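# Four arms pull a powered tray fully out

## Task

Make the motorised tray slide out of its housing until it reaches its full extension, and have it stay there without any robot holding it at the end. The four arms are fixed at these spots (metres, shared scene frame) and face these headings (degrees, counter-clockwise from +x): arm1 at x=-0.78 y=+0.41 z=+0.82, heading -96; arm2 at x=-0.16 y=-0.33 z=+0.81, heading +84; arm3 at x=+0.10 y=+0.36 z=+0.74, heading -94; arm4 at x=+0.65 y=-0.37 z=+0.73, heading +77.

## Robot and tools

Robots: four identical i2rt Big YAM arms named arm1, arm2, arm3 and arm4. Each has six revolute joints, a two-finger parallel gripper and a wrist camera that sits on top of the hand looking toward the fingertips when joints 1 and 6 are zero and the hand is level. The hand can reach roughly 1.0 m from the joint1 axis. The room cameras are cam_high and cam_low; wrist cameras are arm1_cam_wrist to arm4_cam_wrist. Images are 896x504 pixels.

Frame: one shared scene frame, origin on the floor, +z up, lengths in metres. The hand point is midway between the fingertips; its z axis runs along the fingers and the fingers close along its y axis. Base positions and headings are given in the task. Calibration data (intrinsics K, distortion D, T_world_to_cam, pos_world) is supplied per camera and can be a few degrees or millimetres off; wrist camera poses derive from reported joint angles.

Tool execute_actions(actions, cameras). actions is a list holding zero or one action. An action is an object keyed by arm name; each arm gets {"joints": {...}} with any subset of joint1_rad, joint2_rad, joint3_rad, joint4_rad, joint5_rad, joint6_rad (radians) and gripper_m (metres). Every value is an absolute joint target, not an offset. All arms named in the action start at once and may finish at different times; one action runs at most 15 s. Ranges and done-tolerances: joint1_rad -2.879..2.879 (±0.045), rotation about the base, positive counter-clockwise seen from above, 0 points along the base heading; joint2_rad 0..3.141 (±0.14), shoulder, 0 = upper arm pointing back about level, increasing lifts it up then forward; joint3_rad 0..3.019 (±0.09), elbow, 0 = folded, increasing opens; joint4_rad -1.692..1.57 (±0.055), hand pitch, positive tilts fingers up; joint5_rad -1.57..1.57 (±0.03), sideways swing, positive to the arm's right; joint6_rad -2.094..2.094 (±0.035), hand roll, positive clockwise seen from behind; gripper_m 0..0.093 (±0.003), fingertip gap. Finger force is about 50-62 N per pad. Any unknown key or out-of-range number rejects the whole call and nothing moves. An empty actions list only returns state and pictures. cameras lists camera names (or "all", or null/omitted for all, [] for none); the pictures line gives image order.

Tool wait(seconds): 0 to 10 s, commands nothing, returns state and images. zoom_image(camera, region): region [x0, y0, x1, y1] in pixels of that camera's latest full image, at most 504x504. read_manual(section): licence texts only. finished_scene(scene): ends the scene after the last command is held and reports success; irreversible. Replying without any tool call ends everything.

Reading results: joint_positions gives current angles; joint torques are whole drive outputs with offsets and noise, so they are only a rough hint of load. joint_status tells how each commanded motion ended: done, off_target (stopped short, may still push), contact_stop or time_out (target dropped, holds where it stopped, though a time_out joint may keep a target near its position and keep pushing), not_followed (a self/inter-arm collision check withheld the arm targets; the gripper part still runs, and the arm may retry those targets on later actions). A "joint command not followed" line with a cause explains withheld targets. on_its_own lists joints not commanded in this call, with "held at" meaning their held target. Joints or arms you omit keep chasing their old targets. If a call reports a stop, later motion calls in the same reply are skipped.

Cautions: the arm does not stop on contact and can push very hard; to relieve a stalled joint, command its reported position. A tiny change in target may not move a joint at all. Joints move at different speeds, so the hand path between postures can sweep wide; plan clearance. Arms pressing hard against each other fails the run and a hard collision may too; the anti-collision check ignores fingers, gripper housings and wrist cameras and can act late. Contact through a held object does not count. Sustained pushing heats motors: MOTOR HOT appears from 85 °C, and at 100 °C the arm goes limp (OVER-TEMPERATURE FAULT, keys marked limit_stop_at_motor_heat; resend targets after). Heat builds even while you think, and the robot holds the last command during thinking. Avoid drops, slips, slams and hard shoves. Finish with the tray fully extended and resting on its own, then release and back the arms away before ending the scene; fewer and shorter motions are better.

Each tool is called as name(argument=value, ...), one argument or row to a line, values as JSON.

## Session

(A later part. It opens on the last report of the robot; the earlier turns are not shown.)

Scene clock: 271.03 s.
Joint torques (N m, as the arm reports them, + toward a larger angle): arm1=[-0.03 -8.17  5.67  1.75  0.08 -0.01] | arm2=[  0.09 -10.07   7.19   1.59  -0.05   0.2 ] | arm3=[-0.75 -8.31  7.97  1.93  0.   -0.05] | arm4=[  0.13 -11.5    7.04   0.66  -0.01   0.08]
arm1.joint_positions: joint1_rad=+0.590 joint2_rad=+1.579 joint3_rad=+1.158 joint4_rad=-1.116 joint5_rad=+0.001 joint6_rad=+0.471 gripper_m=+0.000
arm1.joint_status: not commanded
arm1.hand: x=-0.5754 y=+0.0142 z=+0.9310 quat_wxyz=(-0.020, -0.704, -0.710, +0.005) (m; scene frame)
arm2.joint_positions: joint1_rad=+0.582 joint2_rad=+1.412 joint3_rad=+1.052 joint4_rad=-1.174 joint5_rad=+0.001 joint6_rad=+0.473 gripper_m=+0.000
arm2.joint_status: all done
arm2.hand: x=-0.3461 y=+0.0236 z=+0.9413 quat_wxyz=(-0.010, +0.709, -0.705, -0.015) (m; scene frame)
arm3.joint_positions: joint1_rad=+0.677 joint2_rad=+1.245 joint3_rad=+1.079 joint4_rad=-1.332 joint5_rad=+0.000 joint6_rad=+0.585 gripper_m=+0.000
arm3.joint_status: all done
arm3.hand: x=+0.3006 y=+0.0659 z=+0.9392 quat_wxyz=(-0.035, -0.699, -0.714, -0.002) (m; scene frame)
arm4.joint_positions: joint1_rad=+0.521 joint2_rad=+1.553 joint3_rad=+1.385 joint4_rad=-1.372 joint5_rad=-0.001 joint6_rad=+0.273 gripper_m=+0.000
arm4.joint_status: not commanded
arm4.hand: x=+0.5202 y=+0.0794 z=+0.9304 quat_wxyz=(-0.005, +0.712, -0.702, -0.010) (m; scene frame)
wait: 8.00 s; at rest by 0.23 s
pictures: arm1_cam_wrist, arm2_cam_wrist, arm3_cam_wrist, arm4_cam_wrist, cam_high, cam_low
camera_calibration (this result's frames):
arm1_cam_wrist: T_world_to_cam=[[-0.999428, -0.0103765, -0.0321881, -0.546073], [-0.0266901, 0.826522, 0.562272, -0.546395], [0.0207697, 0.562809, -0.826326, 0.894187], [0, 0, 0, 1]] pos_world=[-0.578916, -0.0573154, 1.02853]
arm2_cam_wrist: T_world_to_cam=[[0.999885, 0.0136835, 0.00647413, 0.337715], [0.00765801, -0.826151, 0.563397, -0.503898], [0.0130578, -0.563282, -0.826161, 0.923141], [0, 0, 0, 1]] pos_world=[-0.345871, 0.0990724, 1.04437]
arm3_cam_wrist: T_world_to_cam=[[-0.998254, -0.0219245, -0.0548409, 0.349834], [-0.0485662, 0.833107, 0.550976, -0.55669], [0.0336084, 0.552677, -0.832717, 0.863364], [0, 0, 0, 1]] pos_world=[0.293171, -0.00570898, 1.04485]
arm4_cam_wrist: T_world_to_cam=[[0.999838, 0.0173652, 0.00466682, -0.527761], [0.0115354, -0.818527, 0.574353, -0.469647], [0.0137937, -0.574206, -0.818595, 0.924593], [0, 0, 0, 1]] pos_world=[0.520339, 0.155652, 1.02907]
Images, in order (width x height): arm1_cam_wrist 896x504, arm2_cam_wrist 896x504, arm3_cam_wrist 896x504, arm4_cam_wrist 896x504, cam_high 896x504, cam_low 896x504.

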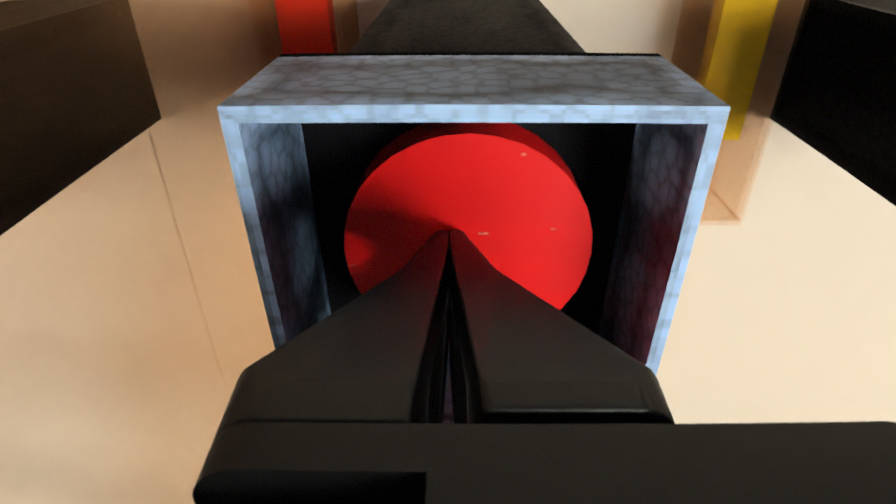

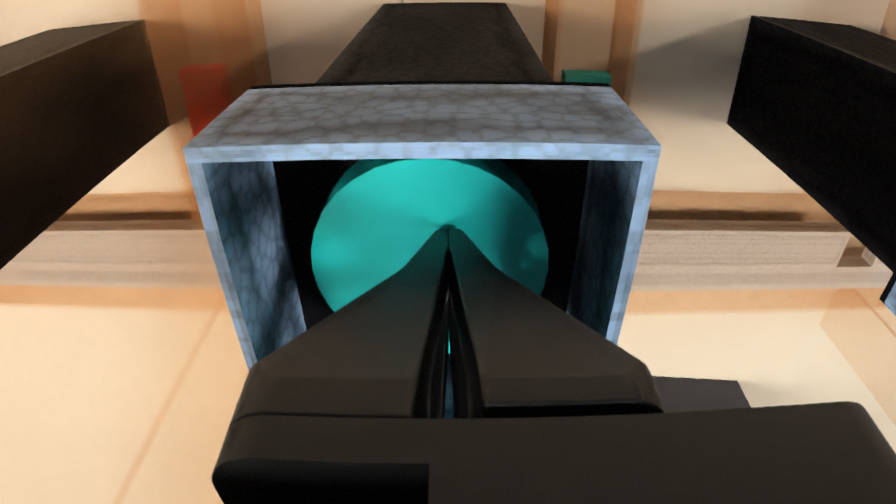

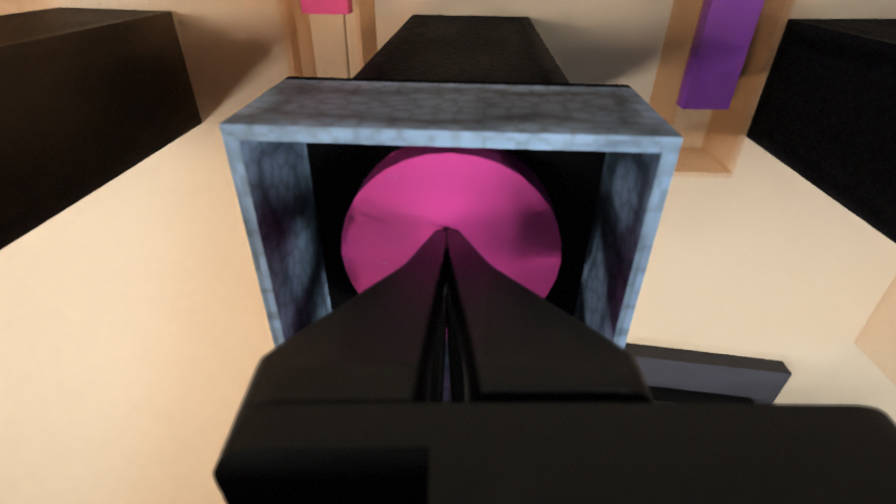

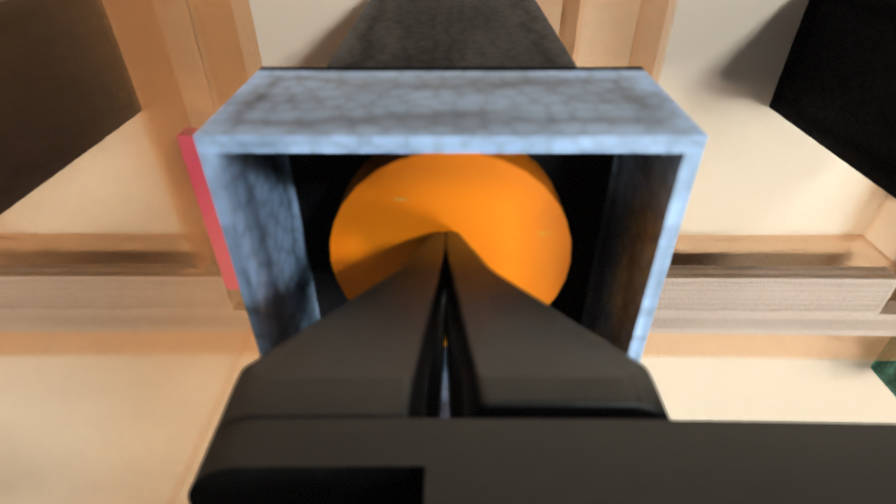

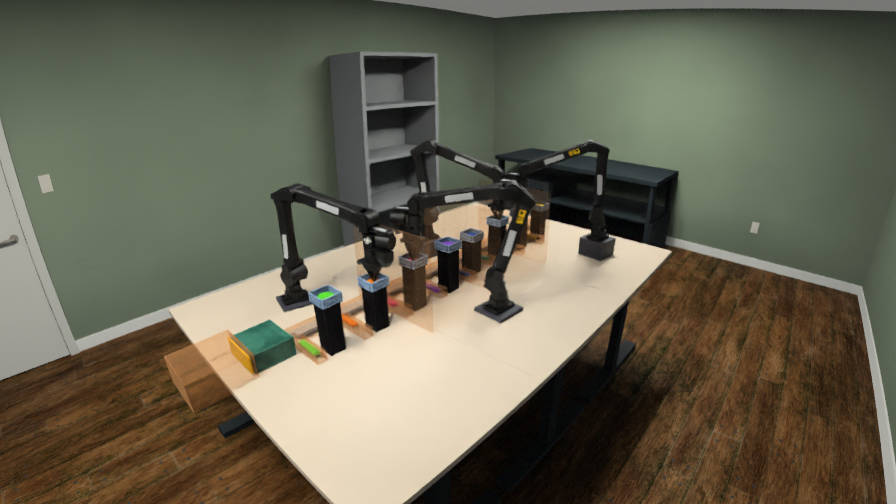

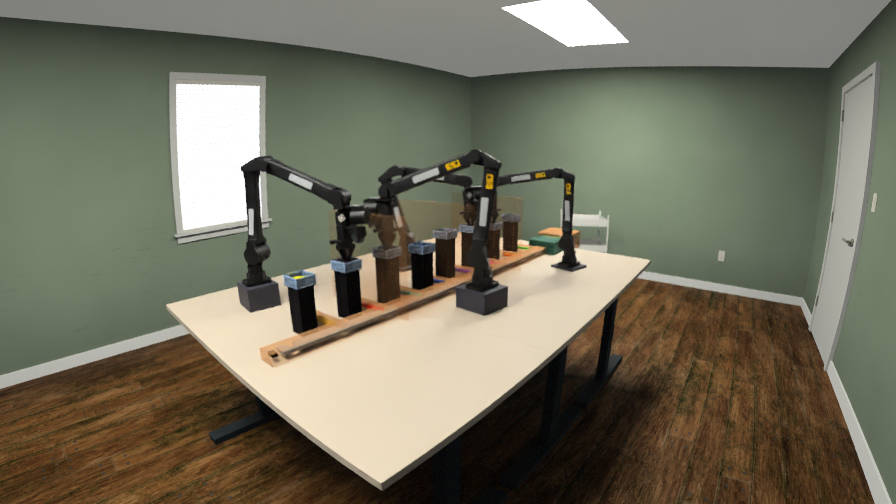

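wait(
  seconds=5,
)

Scene clock: 276.10 s.
Joint torques (N m, as the arm reports them, + toward a larger angle): arm1=[ 0.03 -8.31  5.67  1.76  0.07  0.  ] | arm2=[-0.33 -9.74  7.12  1.69 -0.04  0.21] | arm3=[-0.8  -8.17  8.    1.95  0.   -0.05] | arm4=[  0.07 -11.48   7.05   0.66  -0.01   0.08]
arm1.joint_positions: joint1_rad=+0.590 joint2_rad=+1.579 joint3_rad=+1.158 joint4_rad=-1.116 joint5_rad=+0.001 joint6_rad=+0.471 gripper_m=+0.000
arm1.joint_status: not commanded
arm1.hand: x=-0.5754 y=+0.0142 z=+0.9310 quat_wxyz=(-0.020, -0.704, -0.710, +0.005) (m; scene frame)
arm2.joint_positions: joint1_rad=+0.582 joint2_rad=+1.412 joint3_rad=+1.052 joint4_rad=-1.174 joint5_rad=+0.001 joint6_rad=+0.473 gripper_m=+0.000
arm2.joint_status: all done
arm2.hand: x=-0.3461 y=+0.0236 z=+0.9413 quat_wxyz=(-0.010, +0.709, -0.705, -0.015) (m; scene frame)
arm3.joint_positions: joint1_rad=+0.677 joint2_rad=+1.245 joint3_rad=+1.079 joint4_rad=-1.332 joint5_rad=+0.000 joint6_rad=+0.585 gripper_m=+0.000
arm3.joint_status: all done
arm3.hand: x=+0.3006 y=+0.0659 z=+0.9392 quat_wxyz=(-0.035, -0.699, -0.714, -0.002) (m; scene frame)
arm4.joint_positions: joint1_rad=+0.521 joint2_rad=+1.553 joint3_rad=+1.385 joint4_rad=-1.372 joint5_rad=-0.001 joint6_rad=+0.273 gripper_m=+0.000
arm4.joint_status: not commanded
arm4.hand: x=+0.5202 y=+0.0794 z=+0.9304 quat_wxyz=(-0.005, +0.712, -0.702, -0.010) (m; scene frame)
wait: 5.00 s; at rest by 0.20 s
pictures: arm1_cam_wrist, arm2_cam_wrist, arm3_cam_wrist, arm4_cam_wrist, cam_high, cam_low
camera_calibration (this result's frames):
arm1_cam_wrist: T_world_to_cam=[[-0.999428, -0.0103765, -0.0321881, -0.546073], [-0.0266901, 0.826522, 0.562272, -0.546395], [0.0207697, 0.562809, -0.826326, 0.894187], [0, 0, 0, 1]] pos_world=[-0.578916, -0.0573154, 1.02853]
arm2_cam_wrist: T_world_to_cam=[[0.999885, 0.0136835, 0.00647413, 0.337715], [0.00765801, -0.826151, 0.563397, -0.503898], [0.0130578, -0.563282, -0.826161, 0.923141], [0, 0, 0, 1]] pos_world=[-0.345871, 0.0990724, 1.04437]
arm3_cam_wrist: T_world_to_cam=[[-0.998254, -0.0219245, -0.0548409, 0.349834], [-0.0485662, 0.833107, 0.550976, -0.55669], [0.0336084, 0.552677, -0.832717, 0.863364], [0, 0, 0, 1]] pos_world=[0.293171, -0.00570898, 1.04485]
arm4_cam_wrist: T_world_to_cam=[[0.999838, 0.0173652, 0.00466682, -0.527761], [0.0115354, -0.818527, 0.574353, -0.469647], [0.0137937, -0.574206, -0.818595, 0.924593], [0, 0, 0, 1]] pos_world=[0.520339, 0.155652, 1.02907]
Images, in order (width x height): arm1_cam_wrist 896x504, arm2_cam_wrist 896x504, arm3_cam_wrist 896x504, arm4_cam_wrist 896x504, cam_high 896x504, cam_low 896x504.

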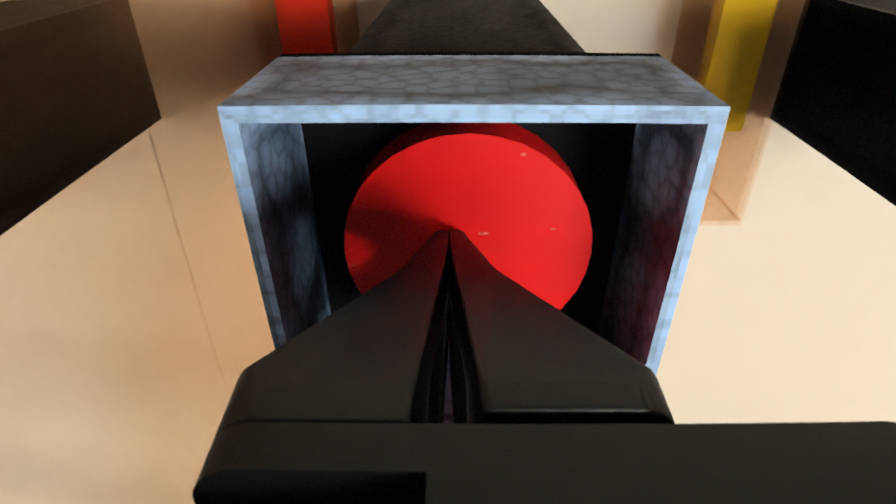

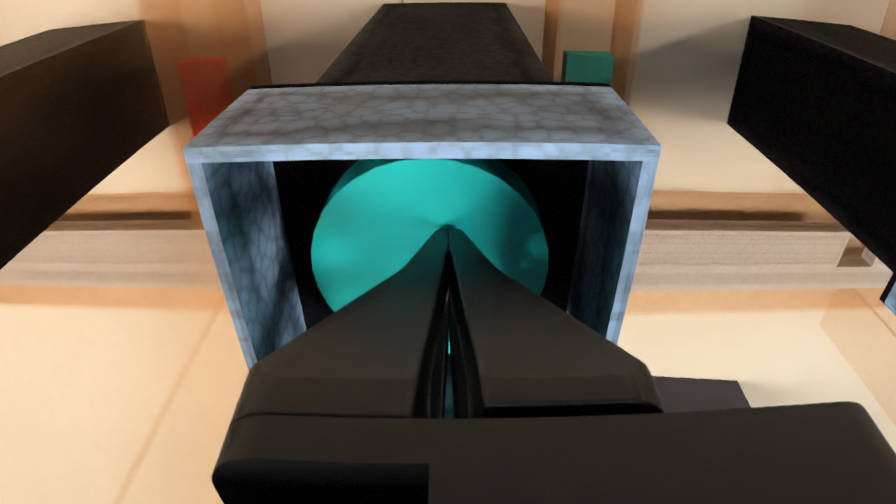

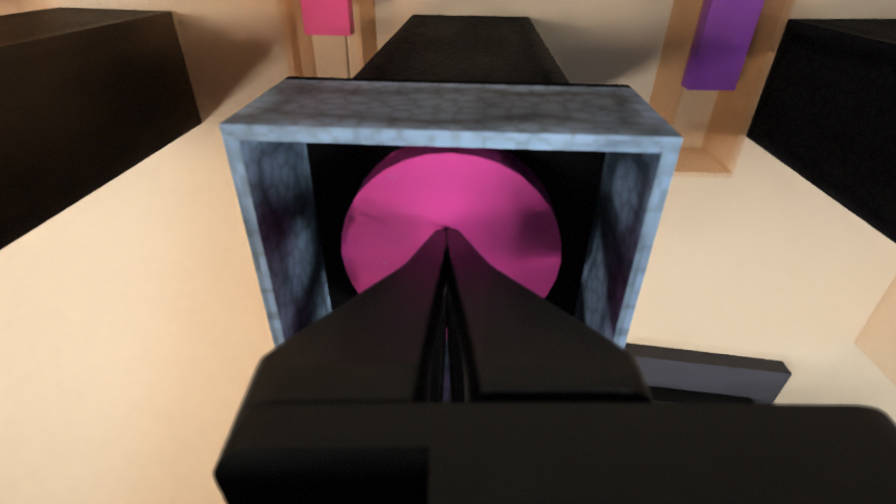

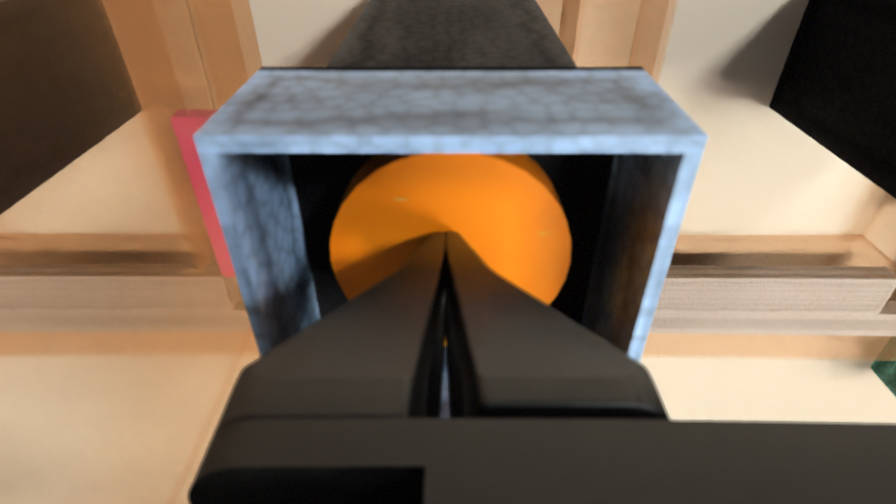

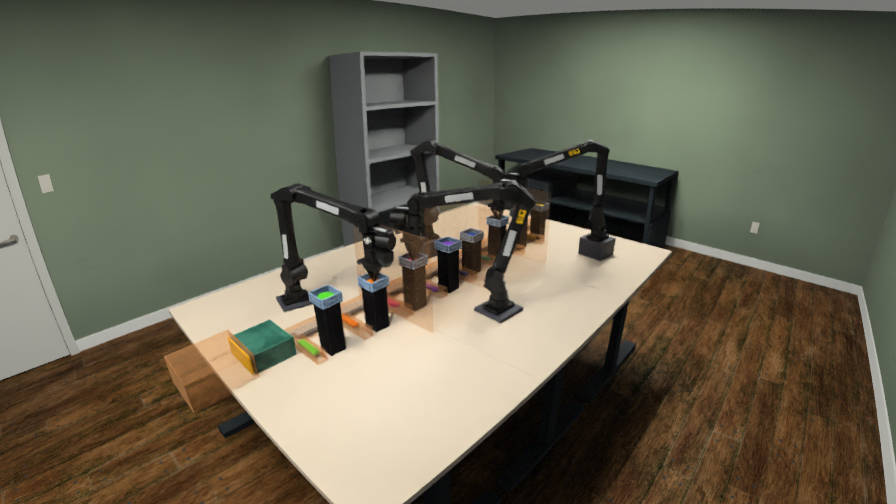

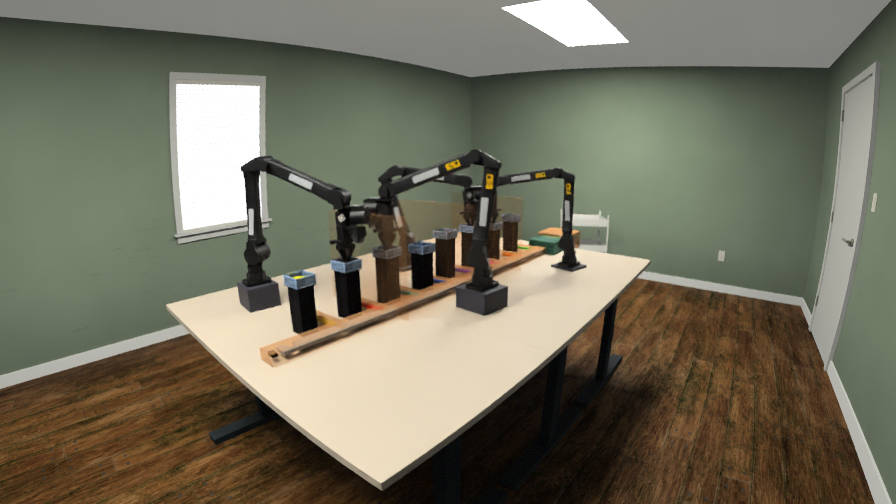

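wait(
  seconds=4,
)

Scene clock: 280.13 s.
Joint torques (N m, as the arm reports them, + toward a larger angle): arm1=[ 0.09 -8.19  5.69  1.75  0.07  0.  ] | arm2=[-0.06 -9.78  7.15  1.59 -0.04  0.2 ] | arm3=[-0.76 -8.15  7.96  1.96  0.   -0.05] | arm4=[  0.08 -11.46   7.04   0.68  -0.01   0.08]
arm1.joint_positions: joint1_rad=+0.590 joint2_rad=+1.579 joint3_rad=+1.158 joint4_rad=-1.116 joint5_rad=+0.001 joint6_rad=+0.471 gripper_m=+0.000
arm1.joint_status: not commanded
arm1.hand: x=-0.5754 y=+0.0142 z=+0.9310 quat_wxyz=(-0.020, -0.704, -0.710, +0.005) (m; scene frame)
arm2.joint_positions: joint1_rad=+0.582 joint2_rad=+1.412 joint3_rad=+1.052 joint4_rad=-1.174 joint5_rad=+0.001 joint6_rad=+0.473 gripper_m=+0.000
arm2.joint_status: all done
arm2.hand: x=-0.3461 y=+0.0236 z=+0.9413 quat_wxyz=(-0.010, +0.709, -0.705, -0.015) (m; scene frame)
arm3.joint_positions: joint1_rad=+0.677 joint2_rad=+1.245 joint3_rad=+1.079 joint4_rad=-1.332 joint5_rad=+0.000 joint6_rad=+0.585 gripper_m=+0.000
arm3.joint_status: all done
arm3.hand: x=+0.3006 y=+0.0659 z=+0.9392 quat_wxyz=(-0.035, -0.699, -0.714, -0.002) (m; scene frame)
arm4.joint_positions: joint1_rad=+0.521 joint2_rad=+1.553 joint3_rad=+1.385 joint4_rad=-1.372 joint5_rad=-0.001 joint6_rad=+0.273 gripper_m=+0.000
arm4.joint_status: not commanded
arm4.hand: x=+0.5202 y=+0.0794 z=+0.9304 quat_wxyz=(-0.005, +0.712, -0.702, -0.010) (m; scene frame)
wait: 4.00 s; at rest by 0.23 s
pictures: arm1_cam_wrist, arm2_cam_wrist, arm3_cam_wrist, arm4_cam_wrist, cam_high, cam_low
camera_calibration (this result's frames):
arm1_cam_wrist: T_world_to_cam=[[-0.999428, -0.0103765, -0.0321881, -0.546073], [-0.0266901, 0.826522, 0.562272, -0.546395], [0.0207697, 0.562809, -0.826326, 0.894187], [0, 0, 0, 1]] pos_world=[-0.578916, -0.0573154, 1.02853]
arm2_cam_wrist: T_world_to_cam=[[0.999885, 0.0136835, 0.00647413, 0.337715], [0.00765801, -0.826151, 0.563397, -0.503898], [0.0130578, -0.563282, -0.826161, 0.923141], [0, 0, 0, 1]] pos_world=[-0.345871, 0.0990724, 1.04437]
arm3_cam_wrist: T_world_to_cam=[[-0.998254, -0.0219245, -0.0548409, 0.349834], [-0.0485662, 0.833107, 0.550976, -0.55669], [0.0336084, 0.552677, -0.832717, 0.863364], [0, 0, 0, 1]] pos_world=[0.293171, -0.00570898, 1.04485]
arm4_cam_wrist: T_world_to_cam=[[0.999838, 0.0173652, 0.00466682, -0.527761], [0.0115354, -0.818527, 0.574353, -0.469647], [0.0137937, -0.574206, -0.818595, 0.924593], [0, 0, 0, 1]] pos_world=[0.520339, 0.155652, 1.02907]
Images, in order (width x height): arm1_cam_wrist 896x504, arm2_cam_wrist 896x504, arm3_cam_wrist 896x504, arm4_cam_wrist 896x504, cam_high 896x504, cam_low 896x504.

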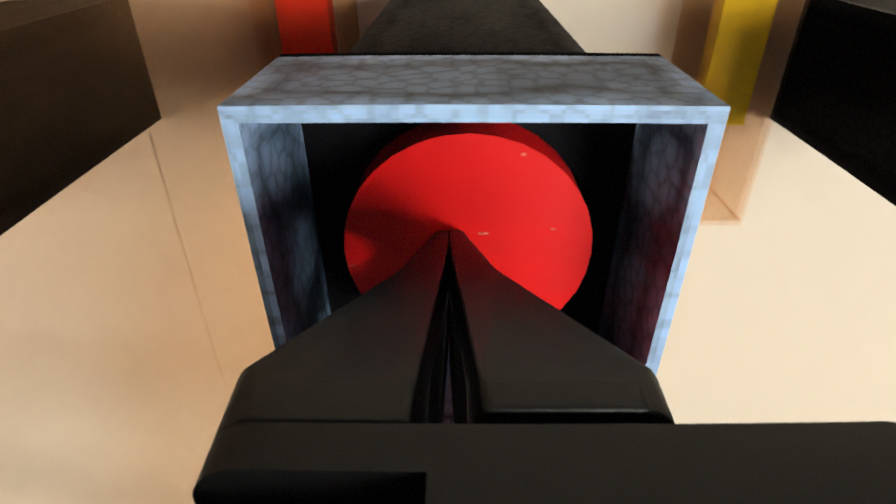

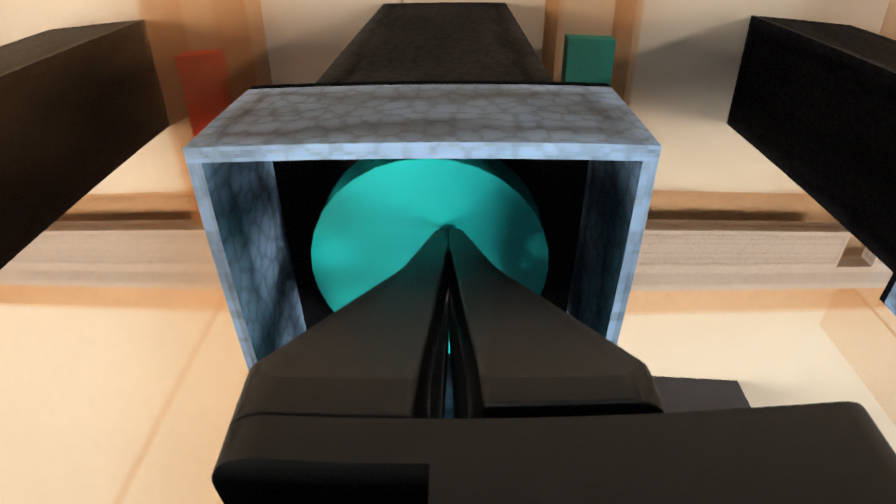

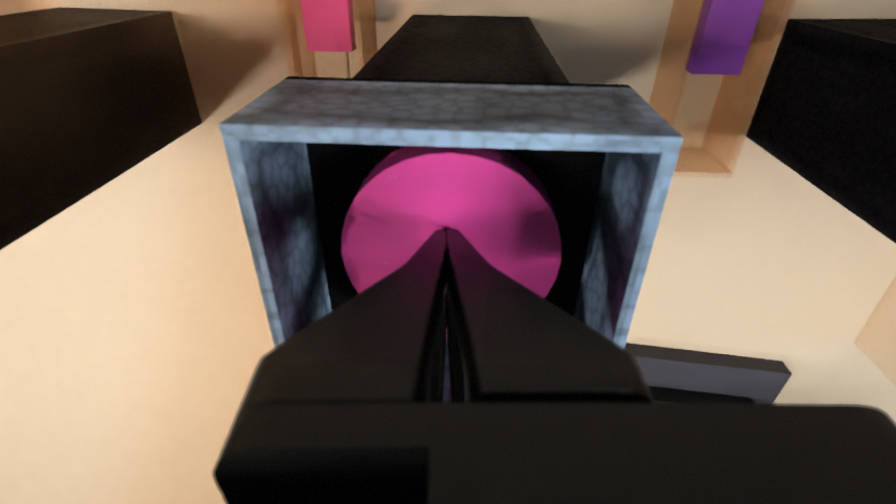

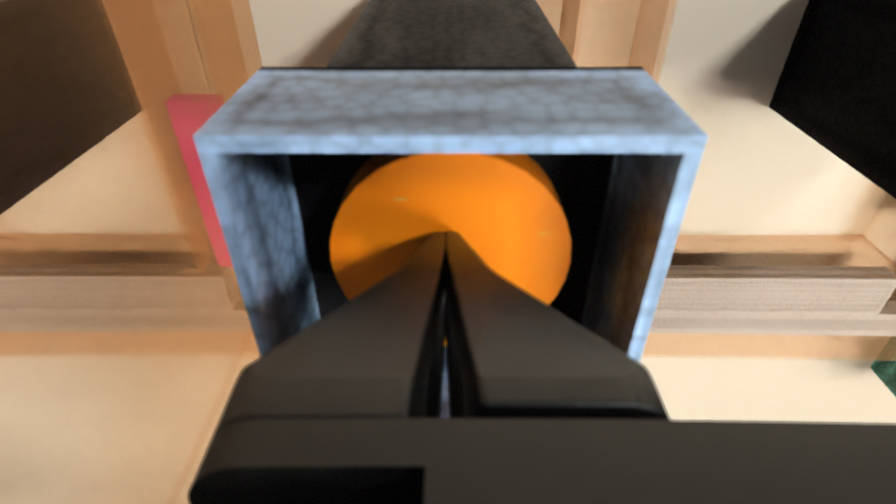

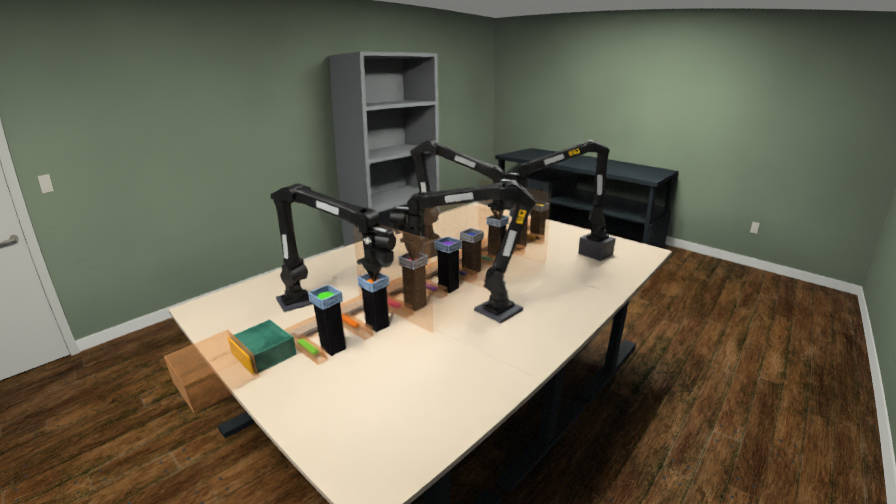

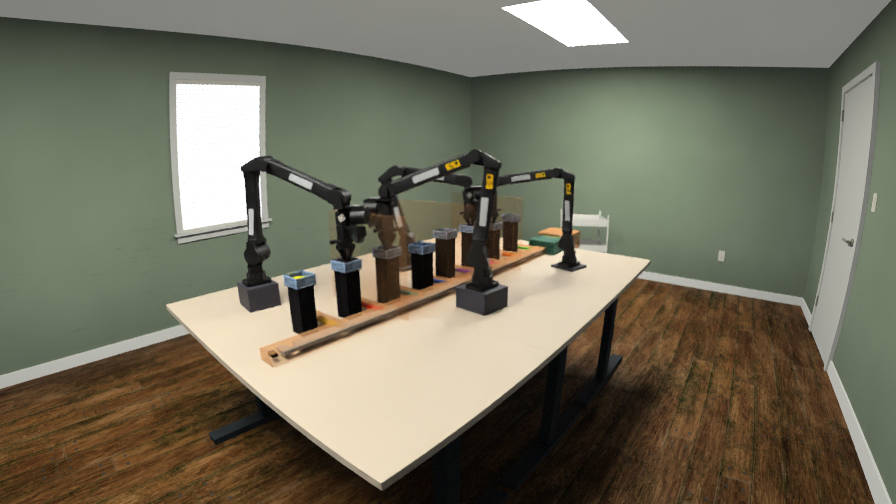

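zoom_image(
  camera="cam_high",
  region=[270, 300, 430, 370],
)

wait(
  seconds=3,
)

Region (270, 300, 430, 370) of cam_high's 896x504 image, scaled by 3.150, with more detail than that image has; it fills the top 220 rows of this view, and the rest is white.

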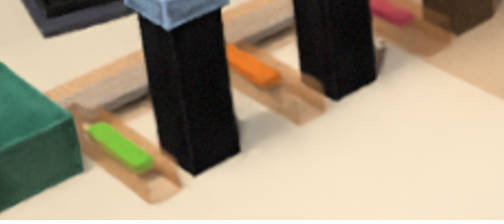

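Scene clock: 283.33 s.
Joint torques (N m, as the arm reports them, + toward a larger angle): arm1=[ 0.12 -8.31  5.7   1.78  0.08  0.  ] | arm2=[ -0.46 -10.07   7.12   1.58  -0.03   0.21] | arm3=[-0.76 -8.37  8.01  1.93  0.01 -0.05] | arm4=[  0.12 -11.47   7.06   0.66  -0.01   0.08]
arm1.joint_positions: joint1_rad=+0.590 joint2_rad=+1.579 joint3_rad=+1.158 joint4_rad=-1.116 joint5_rad=+0.001 joint6_rad=+0.471 gripper_m=+0.000
arm1.joint_status: not commanded
arm1.hand: x=-0.5754 y=+0.0142 z=+0.9310 quat_wxyz=(-0.020, -0.704, -0.710, +0.005) (m; scene frame)
arm2.joint_positions: joint1_rad=+0.582 joint2_rad=+1.412 joint3_rad=+1.052 joint4_rad=-1.174 joint5_rad=+0.001 joint6_rad=+0.473 gripper_m=+0.000
arm2.joint_status: all done
arm2.hand: x=-0.3461 y=+0.0236 z=+0.9413 quat_wxyz=(-0.010, +0.709, -0.705, -0.015) (m; scene frame)
arm3.joint_positions: joint1_rad=+0.677 joint2_rad=+1.245 joint3_rad=+1.079 joint4_rad=-1.332 joint5_rad=+0.000 joint6_rad=+0.585 gripper_m=+0.000
arm3.joint_status: all done
arm3.hand: x=+0.3006 y=+0.0659 z=+0.9392 quat_wxyz=(-0.035, -0.699, -0.714, -0.002) (m; scene frame)
arm4.joint_positions: joint1_rad=+0.521 joint2_rad=+1.553 joint3_rad=+1.385 joint4_rad=-1.372 joint5_rad=-0.001 joint6_rad=+0.273 gripper_m=+0.000
arm4.joint_status: not commanded
arm4.hand: x=+0.5202 y=+0.0794 z=+0.9304 quat_wxyz=(-0.005, +0.712, -0.702, -0.010) (m; scene frame)
wait: 3.00 s; at rest by 0.07 s
pictures: arm1_cam_wrist, arm2_cam_wrist, arm3_cam_wrist, arm4_cam_wrist, cam_high, cam_low
camera_calibration (this result's frames):
arm1_cam_wrist: T_world_to_cam=[[-0.999428, -0.0103765, -0.0321881, -0.546073], [-0.0266901, 0.826522, 0.562272, -0.546395], [0.0207697, 0.562809, -0.826326, 0.894187], [0, 0, 0, 1]] pos_world=[-0.578916, -0.0573154, 1.02853]
arm2_cam_wrist: T_world_to_cam=[[0.999885, 0.0136835, 0.00647413, 0.337715], [0.00765801, -0.826151, 0.563397, -0.503898], [0.0130578, -0.563282, -0.826161, 0.923141], [0, 0, 0, 1]] pos_world=[-0.345871, 0.0990724, 1.04437]
arm3_cam_wrist: T_world_to_cam=[[-0.998254, -0.0219245, -0.0548409, 0.349834], [-0.0485662, 0.833107, 0.550976, -0.55669], [0.0336084, 0.552677, -0.832717, 0.863364], [0, 0, 0, 1]] pos_world=[0.293171, -0.00570898, 1.04485]
arm4_cam_wrist: T_world_to_cam=[[0.999838, 0.0173652, 0.00466682, -0.527761], [0.0115354, -0.818527, 0.574353, -0.469647], [0.0137937, -0.574206, -0.818595, 0.924593], [0, 0, 0, 1]] pos_world=[0.520339, 0.155652, 1.02907]
Images, in order (width x height): arm1_cam_wrist 896x504, arm2_cam_wrist 896x504, arm3_cam_wrist 896x504, arm4_cam_wrist 896x504, cam_high 896x504, cam_low 896x504.

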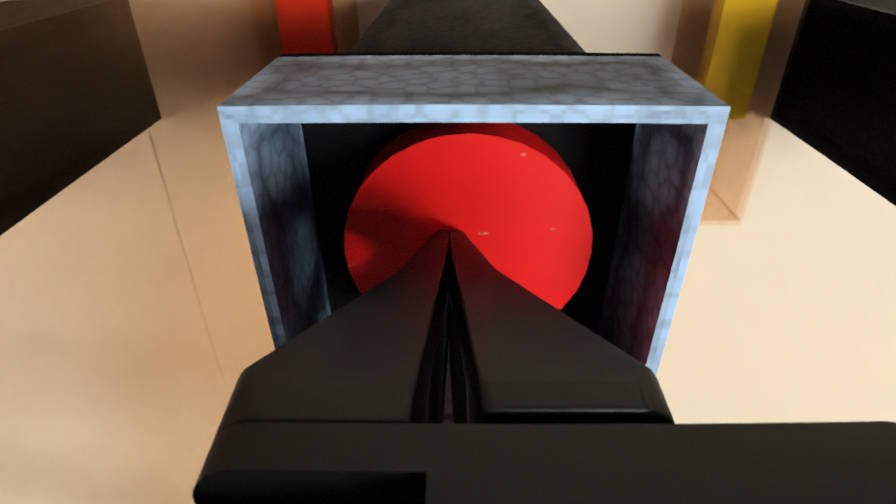

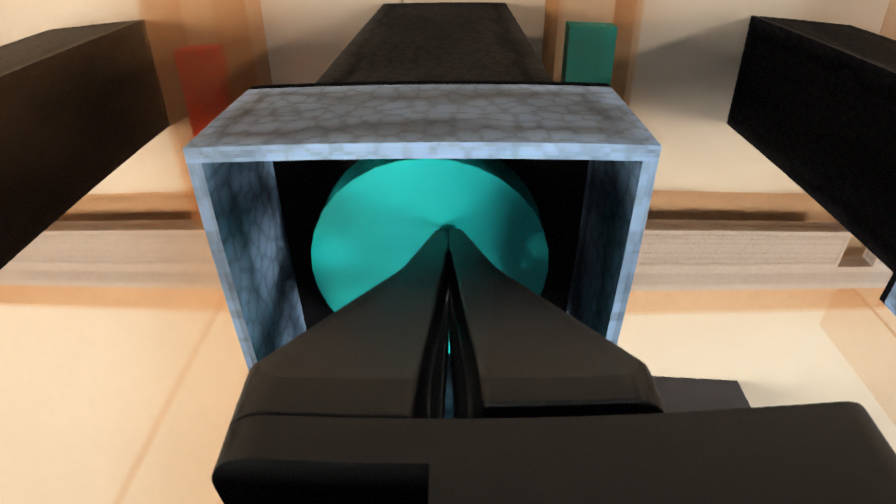

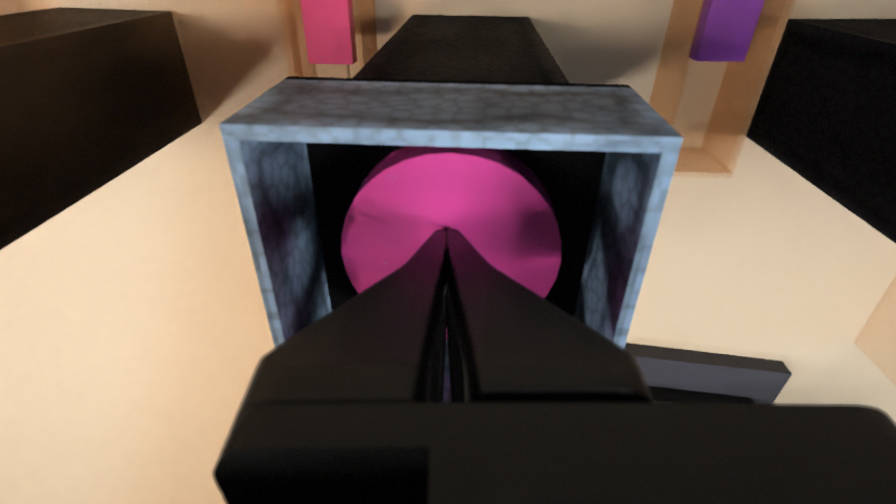

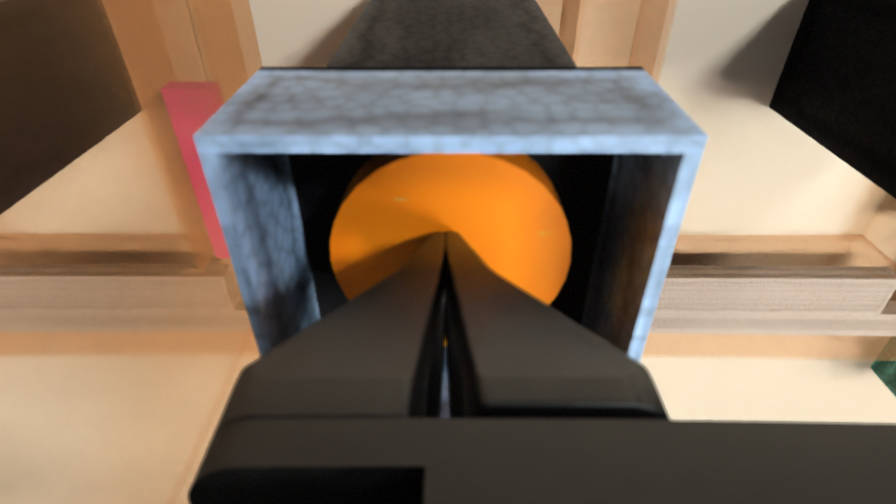

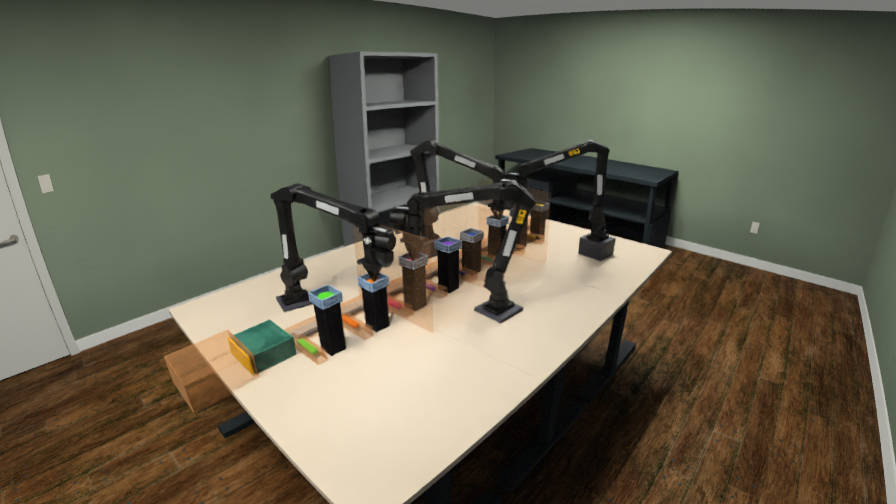

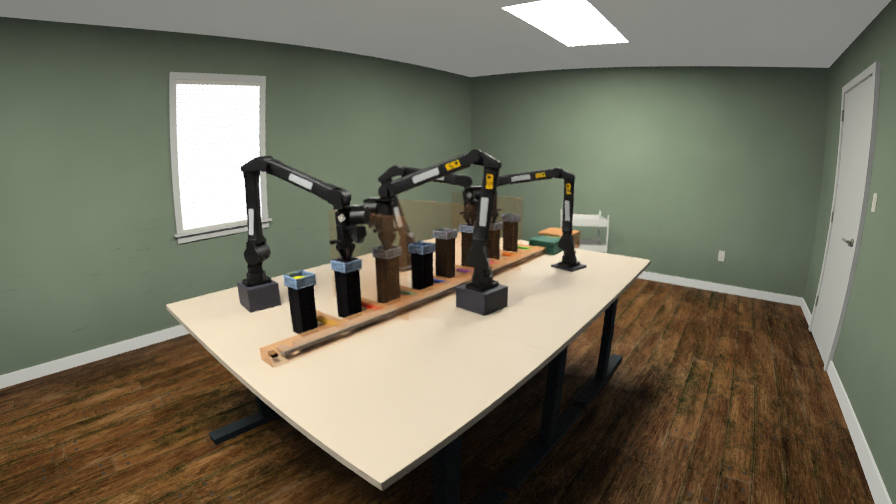

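zoom_image(
  camera="cam_low",
  region=[260, 270, 460, 360],
)

zoom_image(
  camera="cam_high",
  region=[270, 300, 430, 370],
)

Region (260, 270, 460, 360) of cam_low's 896x504 image, scaled by 2.520, with more detail than that image has; it fills the top 227 rows of this view, and the rest is white.

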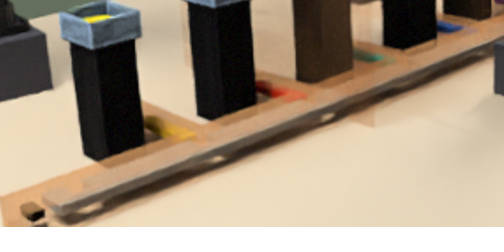

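Region (270, 300, 430, 370) of cam_high's 896x504 image, scaled by 3.150, with more detail than that image has; it fills the top 220 rows of this view, and the rest is white.

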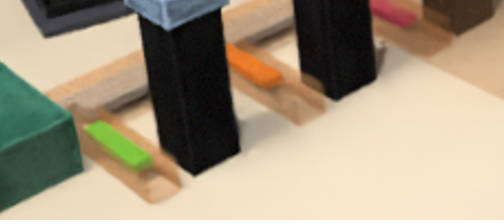

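wait(
  seconds=3,
)

Scene clock: 286.67 s.
Joint torques (N m, as the arm reports them, + toward a larger angle): arm1=[ 0.   -8.34  5.68  1.79  0.07  0.  ] | arm2=[ -0.47 -10.06   7.15   1.65  -0.05   0.2 ] | arm3=[-0.72 -8.24  8.    1.94  0.   -0.05] | arm4=[  0.08 -11.47   7.05   0.68  -0.01   0.08]
arm1.joint_positions: joint1_rad=+0.590 joint2_rad=+1.579 joint3_rad=+1.158 joint4_rad=-1.116 joint5_rad=+0.001 joint6_rad=+0.471 gripper_m=+0.000
arm1.joint_status: not commanded
arm1.hand: x=-0.5754 y=+0.0142 z=+0.9310 quat_wxyz=(-0.020, -0.704, -0.710, +0.005) (m; scene frame)
arm2.joint_positions: joint1_rad=+0.582 joint2_rad=+1.412 joint3_rad=+1.052 joint4_rad=-1.174 joint5_rad=+0.001 joint6_rad=+0.473 gripper_m=+0.000
arm2.joint_status: all done
arm2.hand: x=-0.3461 y=+0.0236 z=+0.9413 quat_wxyz=(-0.010, +0.709, -0.705, -0.015) (m; scene frame)
arm3.joint_positions: joint1_rad=+0.677 joint2_rad=+1.245 joint3_rad=+1.079 joint4_rad=-1.332 joint5_rad=+0.000 joint6_rad=+0.585 gripper_m=+0.000
arm3.joint_status: all done
arm3.hand: x=+0.3006 y=+0.0659 z=+0.9392 quat_wxyz=(-0.035, -0.699, -0.714, -0.002) (m; scene frame)
arm4.joint_positions: joint1_rad=+0.521 joint2_rad=+1.553 joint3_rad=+1.385 joint4_rad=-1.372 joint5_rad=-0.001 joint6_rad=+0.273 gripper_m=+0.000
arm4.joint_status: not commanded
arm4.hand: x=+0.5202 y=+0.0794 z=+0.9304 quat_wxyz=(-0.005, +0.712, -0.702, -0.010) (m; scene frame)
wait: 3.00 s; at rest from the start
pictures: arm1_cam_wrist, arm2_cam_wrist, arm3_cam_wrist, arm4_cam_wrist, cam_high, cam_low
camera_calibration (this result's frames):
arm1_cam_wrist: T_world_to_cam=[[-0.999428, -0.0103765, -0.0321881, -0.546073], [-0.0266901, 0.826522, 0.562272, -0.546395], [0.0207697, 0.562809, -0.826326, 0.894187], [0, 0, 0, 1]] pos_world=[-0.578916, -0.0573154, 1.02853]
arm2_cam_wrist: T_world_to_cam=[[0.999885, 0.0136835, 0.00647413, 0.337715], [0.00765801, -0.826151, 0.563397, -0.503898], [0.0130578, -0.563282, -0.826161, 0.923141], [0, 0, 0, 1]] pos_world=[-0.345871, 0.0990724, 1.04437]
arm3_cam_wrist: T_world_to_cam=[[-0.998254, -0.0219245, -0.0548409, 0.349834], [-0.0485662, 0.833107, 0.550976, -0.55669], [0.0336084, 0.552677, -0.832717, 0.863364], [0, 0, 0, 1]] pos_world=[0.293171, -0.00570898, 1.04485]
arm4_cam_wrist: T_world_to_cam=[[0.999838, 0.0173652, 0.00466682, -0.527761], [0.0115354, -0.818527, 0.574353, -0.469647], [0.0137937, -0.574206, -0.818595, 0.924593], [0, 0, 0, 1]] pos_world=[0.520339, 0.155652, 1.02907]
Images, in order (width x height): arm1_cam_wrist 896x504, arm2_cam_wrist 896x504, arm3_cam_wrist 896x504, arm4_cam_wrist 896x504, cam_high 896x504, cam_low 896x504.

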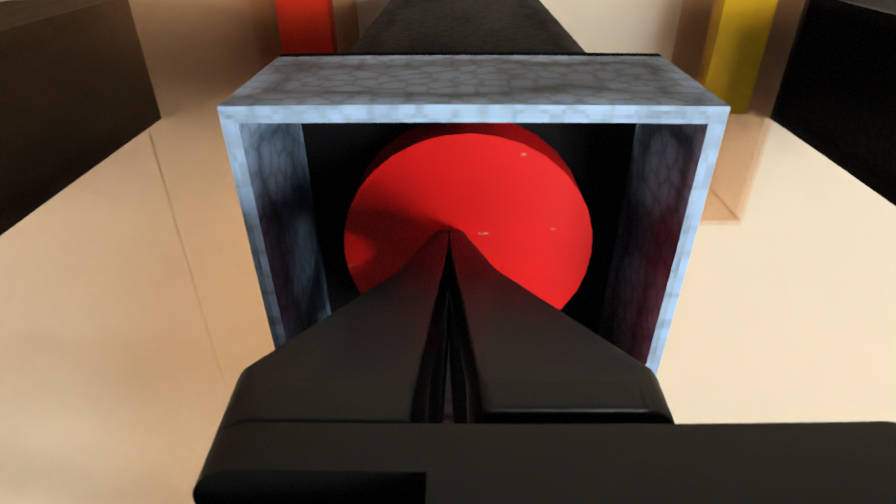

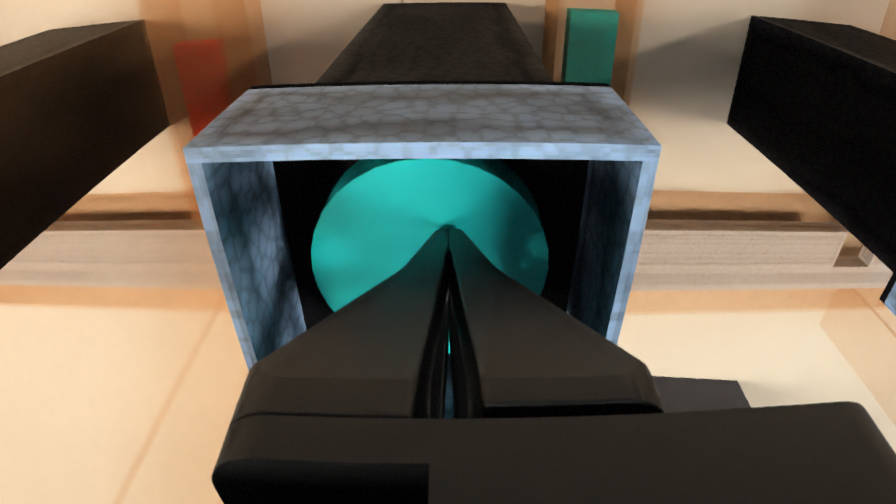

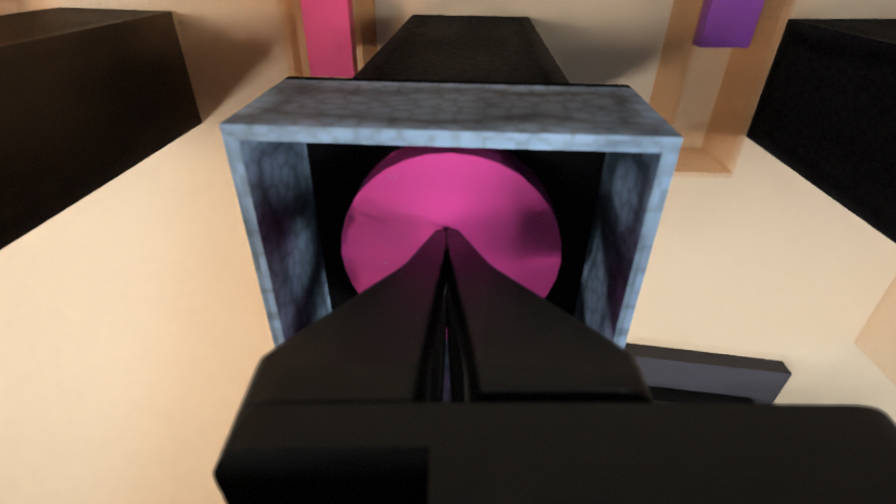

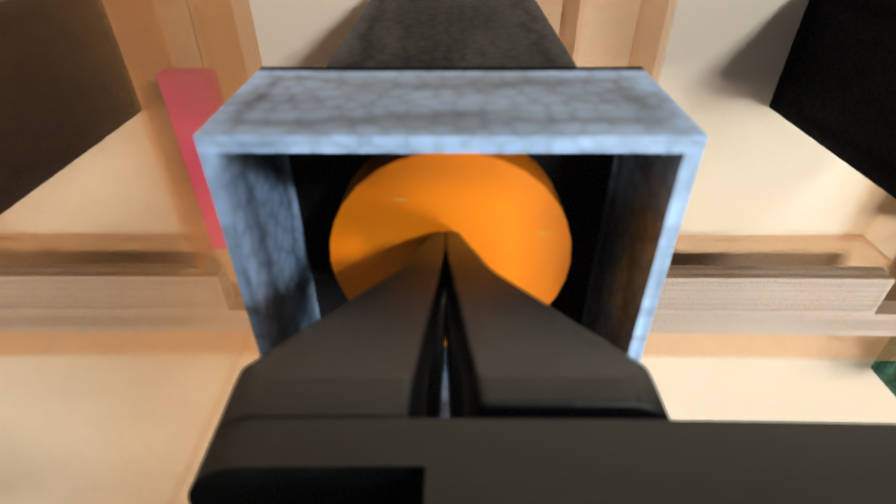

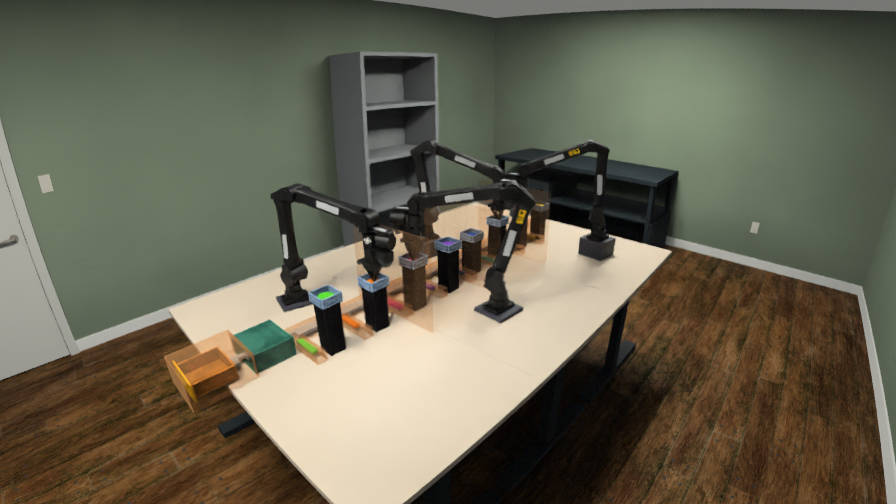

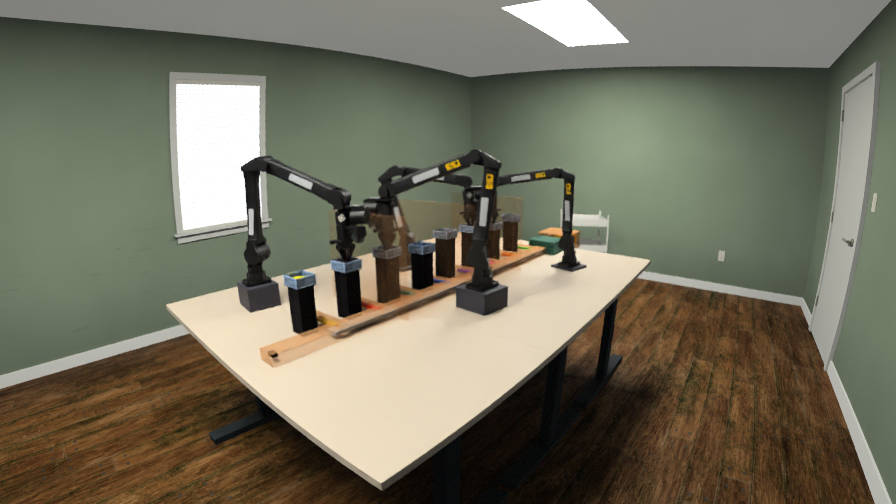

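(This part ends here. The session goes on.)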